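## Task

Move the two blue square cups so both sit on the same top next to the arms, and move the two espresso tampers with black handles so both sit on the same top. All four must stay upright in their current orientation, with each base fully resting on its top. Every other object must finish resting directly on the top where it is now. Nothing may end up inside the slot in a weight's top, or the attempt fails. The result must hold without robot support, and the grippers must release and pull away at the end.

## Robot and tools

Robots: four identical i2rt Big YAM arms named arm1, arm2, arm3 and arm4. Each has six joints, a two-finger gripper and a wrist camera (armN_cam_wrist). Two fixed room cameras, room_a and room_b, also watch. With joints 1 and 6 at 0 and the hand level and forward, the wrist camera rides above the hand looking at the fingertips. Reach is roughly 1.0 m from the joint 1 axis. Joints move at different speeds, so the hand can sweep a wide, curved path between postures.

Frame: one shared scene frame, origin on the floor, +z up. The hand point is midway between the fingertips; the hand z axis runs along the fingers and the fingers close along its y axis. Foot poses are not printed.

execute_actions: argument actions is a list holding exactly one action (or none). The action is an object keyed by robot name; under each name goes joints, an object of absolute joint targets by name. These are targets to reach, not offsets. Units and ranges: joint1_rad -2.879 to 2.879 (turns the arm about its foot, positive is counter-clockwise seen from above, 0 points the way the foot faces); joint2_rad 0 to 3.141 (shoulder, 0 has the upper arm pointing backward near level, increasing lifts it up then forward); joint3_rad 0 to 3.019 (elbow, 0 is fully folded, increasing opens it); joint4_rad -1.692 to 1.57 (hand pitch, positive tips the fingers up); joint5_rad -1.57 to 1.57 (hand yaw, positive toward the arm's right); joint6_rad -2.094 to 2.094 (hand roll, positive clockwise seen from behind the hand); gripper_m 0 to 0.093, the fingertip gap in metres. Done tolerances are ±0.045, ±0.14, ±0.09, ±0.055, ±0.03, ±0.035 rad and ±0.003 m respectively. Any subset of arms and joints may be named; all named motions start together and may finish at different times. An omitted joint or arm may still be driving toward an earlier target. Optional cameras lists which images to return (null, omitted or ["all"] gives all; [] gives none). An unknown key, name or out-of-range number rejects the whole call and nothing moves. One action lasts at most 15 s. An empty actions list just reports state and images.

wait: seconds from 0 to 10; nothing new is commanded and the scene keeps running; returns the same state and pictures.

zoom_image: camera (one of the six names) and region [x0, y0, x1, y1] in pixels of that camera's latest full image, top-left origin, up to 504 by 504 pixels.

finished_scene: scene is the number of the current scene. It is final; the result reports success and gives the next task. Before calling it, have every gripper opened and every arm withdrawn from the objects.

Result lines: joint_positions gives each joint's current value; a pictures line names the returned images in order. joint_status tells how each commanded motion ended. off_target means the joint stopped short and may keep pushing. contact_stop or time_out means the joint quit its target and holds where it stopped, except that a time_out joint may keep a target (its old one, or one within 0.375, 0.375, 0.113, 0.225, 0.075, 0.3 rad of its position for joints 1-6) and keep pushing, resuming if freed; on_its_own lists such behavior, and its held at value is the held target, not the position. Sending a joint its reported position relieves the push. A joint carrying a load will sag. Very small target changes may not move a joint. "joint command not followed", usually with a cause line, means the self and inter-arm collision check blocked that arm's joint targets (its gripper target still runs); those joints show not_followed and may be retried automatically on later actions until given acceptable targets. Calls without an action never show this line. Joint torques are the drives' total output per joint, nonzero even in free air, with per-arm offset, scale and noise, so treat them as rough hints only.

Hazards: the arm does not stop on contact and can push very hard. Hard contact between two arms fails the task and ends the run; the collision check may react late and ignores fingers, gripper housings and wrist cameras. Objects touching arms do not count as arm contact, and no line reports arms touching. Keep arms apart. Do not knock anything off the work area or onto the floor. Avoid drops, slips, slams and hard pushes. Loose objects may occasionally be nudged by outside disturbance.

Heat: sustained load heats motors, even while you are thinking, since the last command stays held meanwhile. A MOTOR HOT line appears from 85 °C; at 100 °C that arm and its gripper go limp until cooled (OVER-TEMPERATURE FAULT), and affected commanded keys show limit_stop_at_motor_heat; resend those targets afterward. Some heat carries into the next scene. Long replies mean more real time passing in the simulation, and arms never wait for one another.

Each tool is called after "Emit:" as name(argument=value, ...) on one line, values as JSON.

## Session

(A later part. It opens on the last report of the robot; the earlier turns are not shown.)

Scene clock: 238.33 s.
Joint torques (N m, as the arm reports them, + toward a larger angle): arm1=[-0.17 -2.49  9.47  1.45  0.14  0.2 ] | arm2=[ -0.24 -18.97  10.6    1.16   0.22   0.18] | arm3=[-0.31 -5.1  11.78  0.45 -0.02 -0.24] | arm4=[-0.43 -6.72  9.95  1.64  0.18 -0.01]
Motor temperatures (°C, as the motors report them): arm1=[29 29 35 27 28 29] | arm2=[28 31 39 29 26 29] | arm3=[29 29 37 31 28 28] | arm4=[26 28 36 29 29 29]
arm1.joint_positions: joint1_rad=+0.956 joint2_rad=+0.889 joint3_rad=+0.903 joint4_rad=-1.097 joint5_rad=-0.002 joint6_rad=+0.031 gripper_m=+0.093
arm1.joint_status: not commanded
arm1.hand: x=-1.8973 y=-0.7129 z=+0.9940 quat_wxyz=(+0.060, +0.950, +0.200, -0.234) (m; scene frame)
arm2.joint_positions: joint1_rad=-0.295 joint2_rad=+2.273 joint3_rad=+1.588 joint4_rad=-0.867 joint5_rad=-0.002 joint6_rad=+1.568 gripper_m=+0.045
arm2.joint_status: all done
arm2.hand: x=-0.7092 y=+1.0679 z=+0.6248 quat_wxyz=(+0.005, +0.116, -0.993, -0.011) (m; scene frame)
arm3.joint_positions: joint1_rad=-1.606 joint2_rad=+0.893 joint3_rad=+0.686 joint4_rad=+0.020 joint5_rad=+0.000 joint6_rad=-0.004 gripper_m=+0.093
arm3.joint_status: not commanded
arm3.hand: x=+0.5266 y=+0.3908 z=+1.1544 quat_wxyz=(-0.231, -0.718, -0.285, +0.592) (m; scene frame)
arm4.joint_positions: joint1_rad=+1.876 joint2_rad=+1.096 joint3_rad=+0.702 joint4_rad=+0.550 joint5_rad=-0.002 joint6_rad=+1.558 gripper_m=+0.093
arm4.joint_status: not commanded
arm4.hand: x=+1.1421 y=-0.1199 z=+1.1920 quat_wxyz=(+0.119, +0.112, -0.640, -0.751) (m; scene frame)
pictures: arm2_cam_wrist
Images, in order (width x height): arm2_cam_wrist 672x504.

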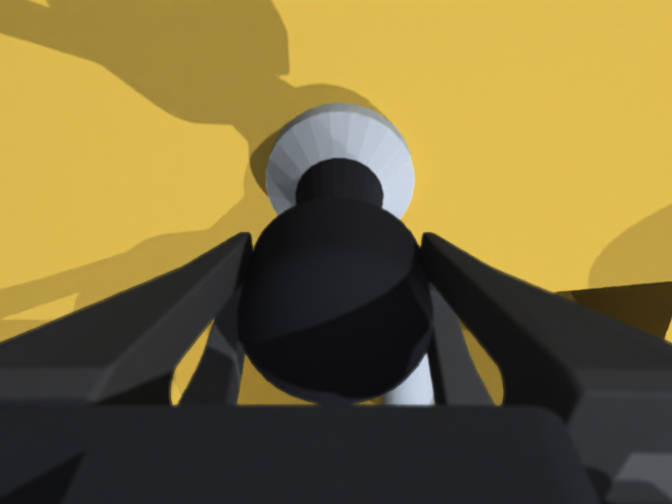

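Emit:
execute_actions(actions=[{"arm2":{"joints":{"gripper_m":0.093}}}], cameras=["arm2_cam_wrist"])

Emit:
execute_actions(actions=[{"arm2":{"joints":{"joint2_rad":2.1,"joint4_rad":-1.03}}}], cameras=["arm2_cam_wrist"])

Emit:
execute_actions(actions=[{"arm2":{"joints":{"joint2_rad":1.3,"joint3_rad":1.3,"joint4_rad":-1.1,"joint6_rad":0.8}}}])

Scene clock: 243.03 s.
Joint torques (N m, as the arm reports them, + toward a larger angle): arm1=[-0.54 -2.91  9.37  1.35  0.17  0.24] | arm2=[ -0.25 -18.65  10.36   1.08   0.22   0.18] | arm3=[-0.43 -5.2  11.77  0.41 -0.03 -0.23] | arm4=[-0.1  -6.85  9.88  1.56  0.15  0.01]
Motor temperatures (°C, as the motors report them): arm1=[29 29 35 27 28 29] | arm2=[28 31 38 29 26 29] | arm3=[29 29 37 31 28 28] | arm4=[26 28 36 29 29 29]
arm1.joint_positions: joint1_rad=+0.956 joint2_rad=+0.889 joint3_rad=+0.903 joint4_rad=-1.097 joint5_rad=-0.002 joint6_rad=+0.031 gripper_m=+0.093
arm1.joint_status: not commanded
arm1.hand: x=-1.8973 y=-0.7129 z=+0.9940 quat_wxyz=(+0.060, +0.950, +0.200, -0.234) (m; scene frame)
arm2.joint_positions: joint1_rad=-0.295 joint2_rad=+2.273 joint3_rad=+1.588 joint4_rad=-0.867 joint5_rad=-0.002 joint6_rad=+1.568 gripper_m=+0.093
arm2.joint_status: all done
arm2.hand: x=-0.7092 y=+1.0679 z=+0.6248 quat_wxyz=(+0.005, +0.116, -0.993, -0.011) (m; scene frame)
arm3.joint_positions: joint1_rad=-1.606 joint2_rad=+0.893 joint3_rad=+0.686 joint4_rad=+0.020 joint5_rad=+0.000 joint6_rad=-0.004 gripper_m=+0.093
arm3.joint_status: not commanded
arm3.hand: x=+0.5266 y=+0.3908 z=+1.1544 quat_wxyz=(-0.231, -0.718, -0.285, +0.592) (m; scene frame)
arm4.joint_positions: joint1_rad=+1.876 joint2_rad=+1.096 joint3_rad=+0.702 joint4_rad=+0.550 joint5_rad=-0.002 joint6_rad=+1.558 gripper_m=+0.093
arm4.joint_status: not commanded
arm4.hand: x=+1.1421 y=-0.1199 z=+1.1920 quat_wxyz=(+0.119, +0.112, -0.640, -0.751) (m; scene frame)
pictures: arm2_cam_wrist
Images, in order (width x height): arm2_cam_wrist 672x504.

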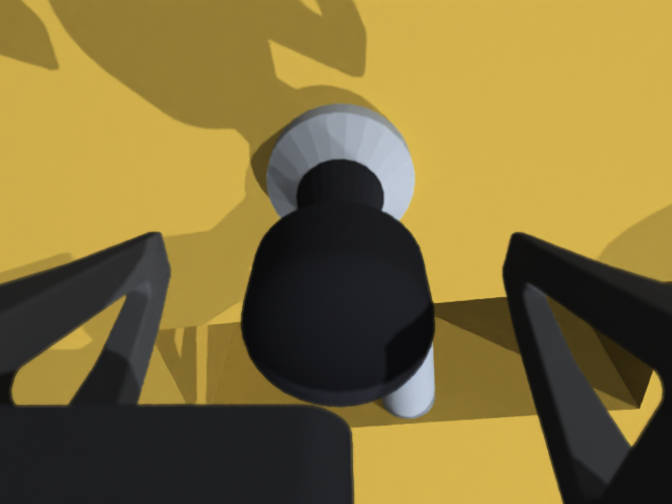

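Scene clock: 244.10 s.
Joint torques (N m, as the arm reports them, + toward a larger angle): arm1=[ 0.1  -2.6   9.42  1.51  0.21  0.17] | arm2=[ -0.29 -18.03  11.32  -0.36   0.23   0.18] | arm3=[-0.44 -5.06 11.78  0.45 -0.02 -0.23] | arm4=[ 0.37 -6.5   9.94  1.49  0.2  -0.01]
Motor temperatures (°C, as the motors report them): arm1=[29 29 35 27 28 29] | arm2=[28 31 38 29 26 29] | arm3=[29 29 37 31 28 28] | arm4=[26 28 36 29 29 29]
arm1.joint_positions: joint1_rad=+0.956 joint2_rad=+0.889 joint3_rad=+0.903 joint4_rad=-1.097 joint5_rad=-0.002 joint6_rad=+0.031 gripper_m=+0.093
arm1.joint_status: not commanded
arm1.hand: x=-1.8973 y=-0.7129 z=+0.9940 quat_wxyz=(+0.060, +0.950, +0.200, -0.234) (m; scene frame)
arm2.joint_positions: joint1_rad=-0.295 joint2_rad=+2.082 joint3_rad=+1.591 joint4_rad=-1.015 joint5_rad=-0.002 joint6_rad=+1.568 gripper_m=+0.093
arm2.joint_status: all done
arm2.hand: x=-0.7086 y=+1.0679 z=+0.7387 quat_wxyz=(+0.007, +0.116, -0.993, -0.034) (m; scene frame)
arm3.joint_positions: joint1_rad=-1.606 joint2_rad=+0.893 joint3_rad=+0.686 joint4_rad=+0.020 joint5_rad=+0.000 joint6_rad=-0.004 gripper_m=+0.093
arm3.joint_status: not commanded
arm3.hand: x=+0.5266 y=+0.3908 z=+1.1544 quat_wxyz=(-0.231, -0.718, -0.285, +0.592) (m; scene frame)
arm4.joint_positions: joint1_rad=+1.876 joint2_rad=+1.096 joint3_rad=+0.702 joint4_rad=+0.550 joint5_rad=-0.002 joint6_rad=+1.558 gripper_m=+0.093
arm4.joint_status: not commanded
arm4.hand: x=+1.1421 y=-0.1199 z=+1.1920 quat_wxyz=(+0.119, +0.112, -0.640, -0.751) (m; scene frame)
pictures: arm2_cam_wrist
Images, in order (width x height): arm2_cam_wrist 672x504.

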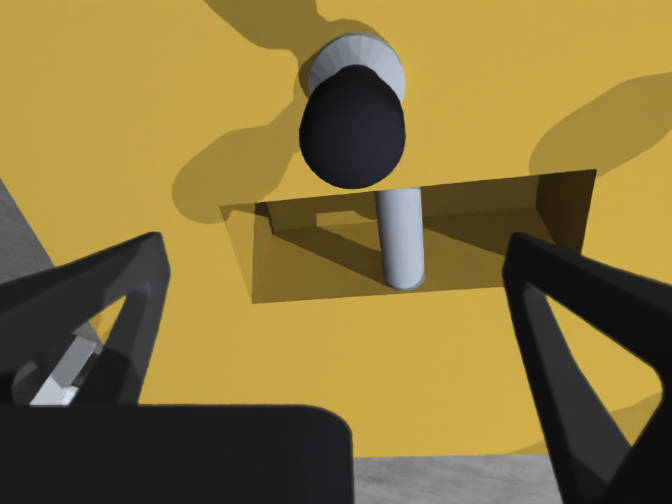

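Scene clock: 245.83 s.
Joint torques (N m, as the arm reports them, + toward a larger angle): arm1=[ 0.05 -2.96  9.37  1.53  0.17  0.11] | arm2=[-0.58 -8.96 11.89  0.75  0.19 -0.06] | arm3=[-0.49 -5.07 11.8   0.43 -0.03 -0.24] | arm4=[-0.18 -6.66  9.94  1.63  0.16  0.03]
Motor temperatures (°C, as the motors report them): arm1=[29 29 35 27 28 29] | arm2=[28 31 38 29 26 29] | arm3=[29 29 37 31 28 28] | arm4=[26 28 36 29 29 29]
arm1.joint_positions: joint1_rad=+0.956 joint2_rad=+0.889 joint3_rad=+0.903 joint4_rad=-1.097 joint5_rad=-0.002 joint6_rad=+0.031 gripper_m=+0.093
arm1.joint_status: not commanded
arm1.hand: x=-1.8973 y=-0.7129 z=+0.9940 quat_wxyz=(+0.060, +0.950, +0.200, -0.234) (m; scene frame)
arm2.joint_positions: joint1_rad=-0.295 joint2_rad=+1.287 joint3_rad=+1.292 joint4_rad=-1.089 joint5_rad=-0.002 joint6_rad=+0.814 gripper_m=+0.093
arm2.joint_status: all done
arm2.hand: x=-0.6749 y=+0.9296 z=+1.0336 quat_wxyz=(-0.060, +0.459, -0.854, -0.236) (m; scene frame)
arm3.joint_positions: joint1_rad=-1.606 joint2_rad=+0.893 joint3_rad=+0.686 joint4_rad=+0.020 joint5_rad=+0.000 joint6_rad=-0.004 gripper_m=+0.093
arm3.joint_status: not commanded
arm3.hand: x=+0.5266 y=+0.3908 z=+1.1544 quat_wxyz=(-0.231, -0.718, -0.285, +0.592) (m; scene frame)
arm4.joint_positions: joint1_rad=+1.876 joint2_rad=+1.096 joint3_rad=+0.702 joint4_rad=+0.550 joint5_rad=-0.002 joint6_rad=+1.558 gripper_m=+0.093
arm4.joint_status: not commanded
arm4.hand: x=+1.1421 y=-0.1199 z=+1.1920 quat_wxyz=(+0.119, +0.112, -0.640, -0.751) (m; scene frame)
pictures: arm1_cam_wrist, arm2_cam_wrist, arm3_cam_wrist, arm4_cam_wrist, room_a, room_b
Images, in order (width x height): arm1_cam_wrist 672x504, arm2_cam_wrist 672x504, arm3_cam_wrist 672x504, arm4_cam_wrist 672x504, room_a 672x504, room_b 672x504.

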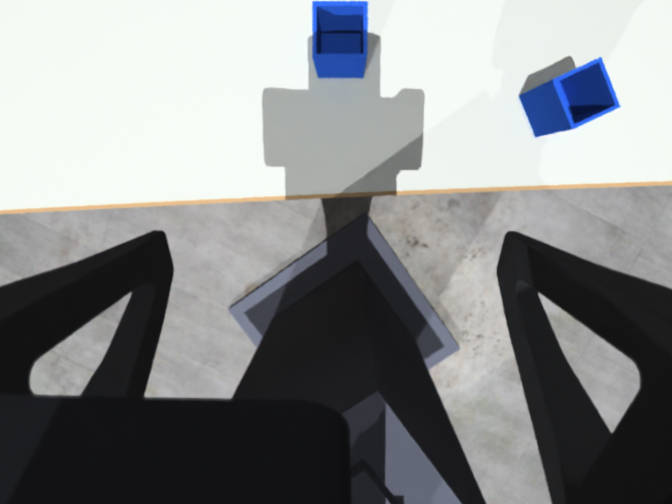

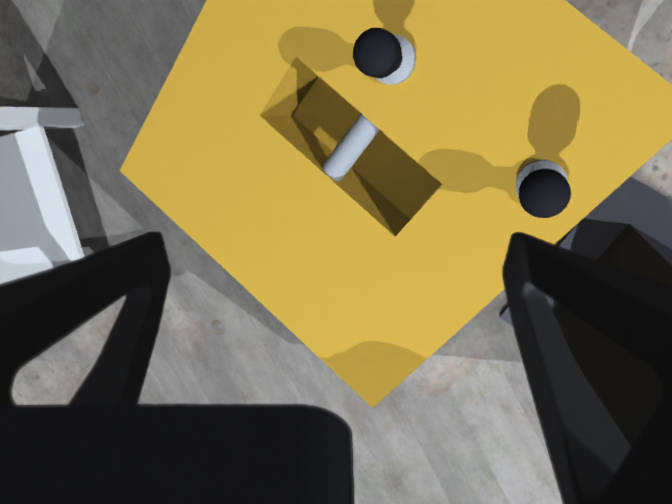

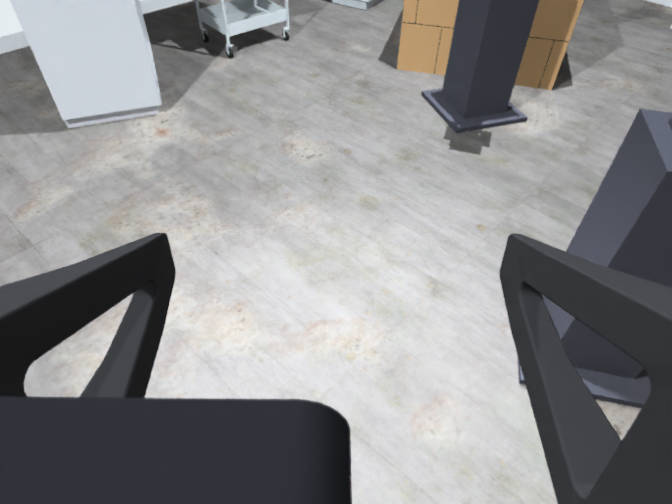

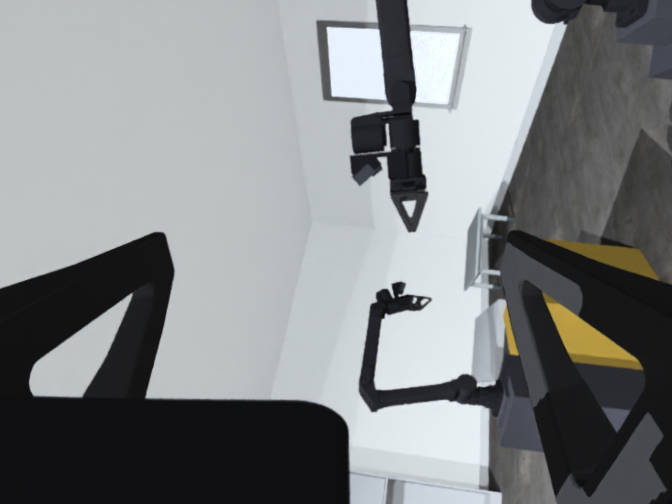

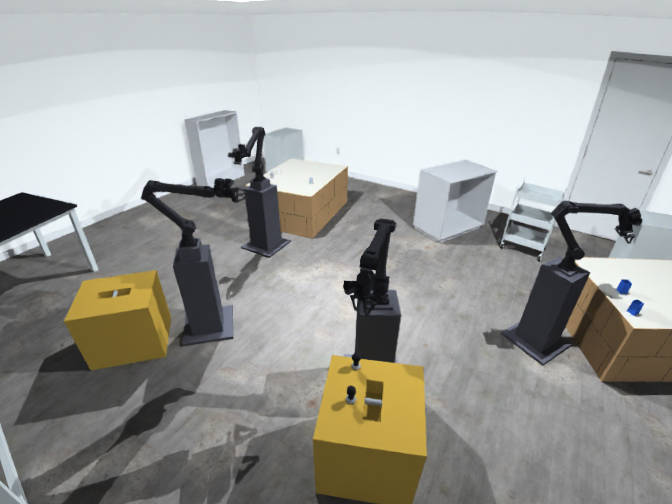

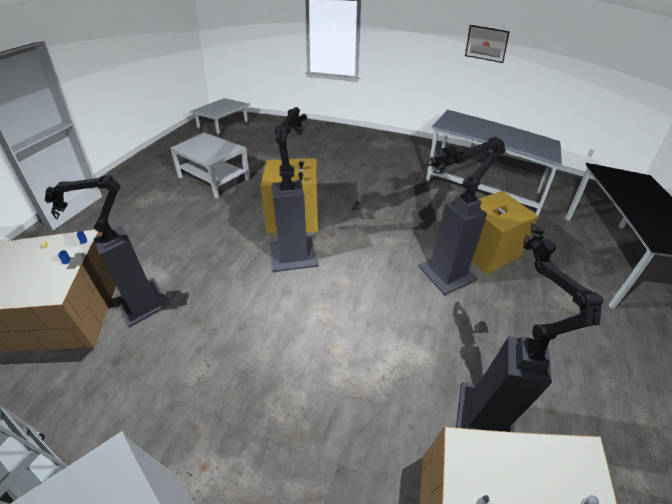

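Emit:
finished_scene(scene=1)

The scene is finished: the task was done.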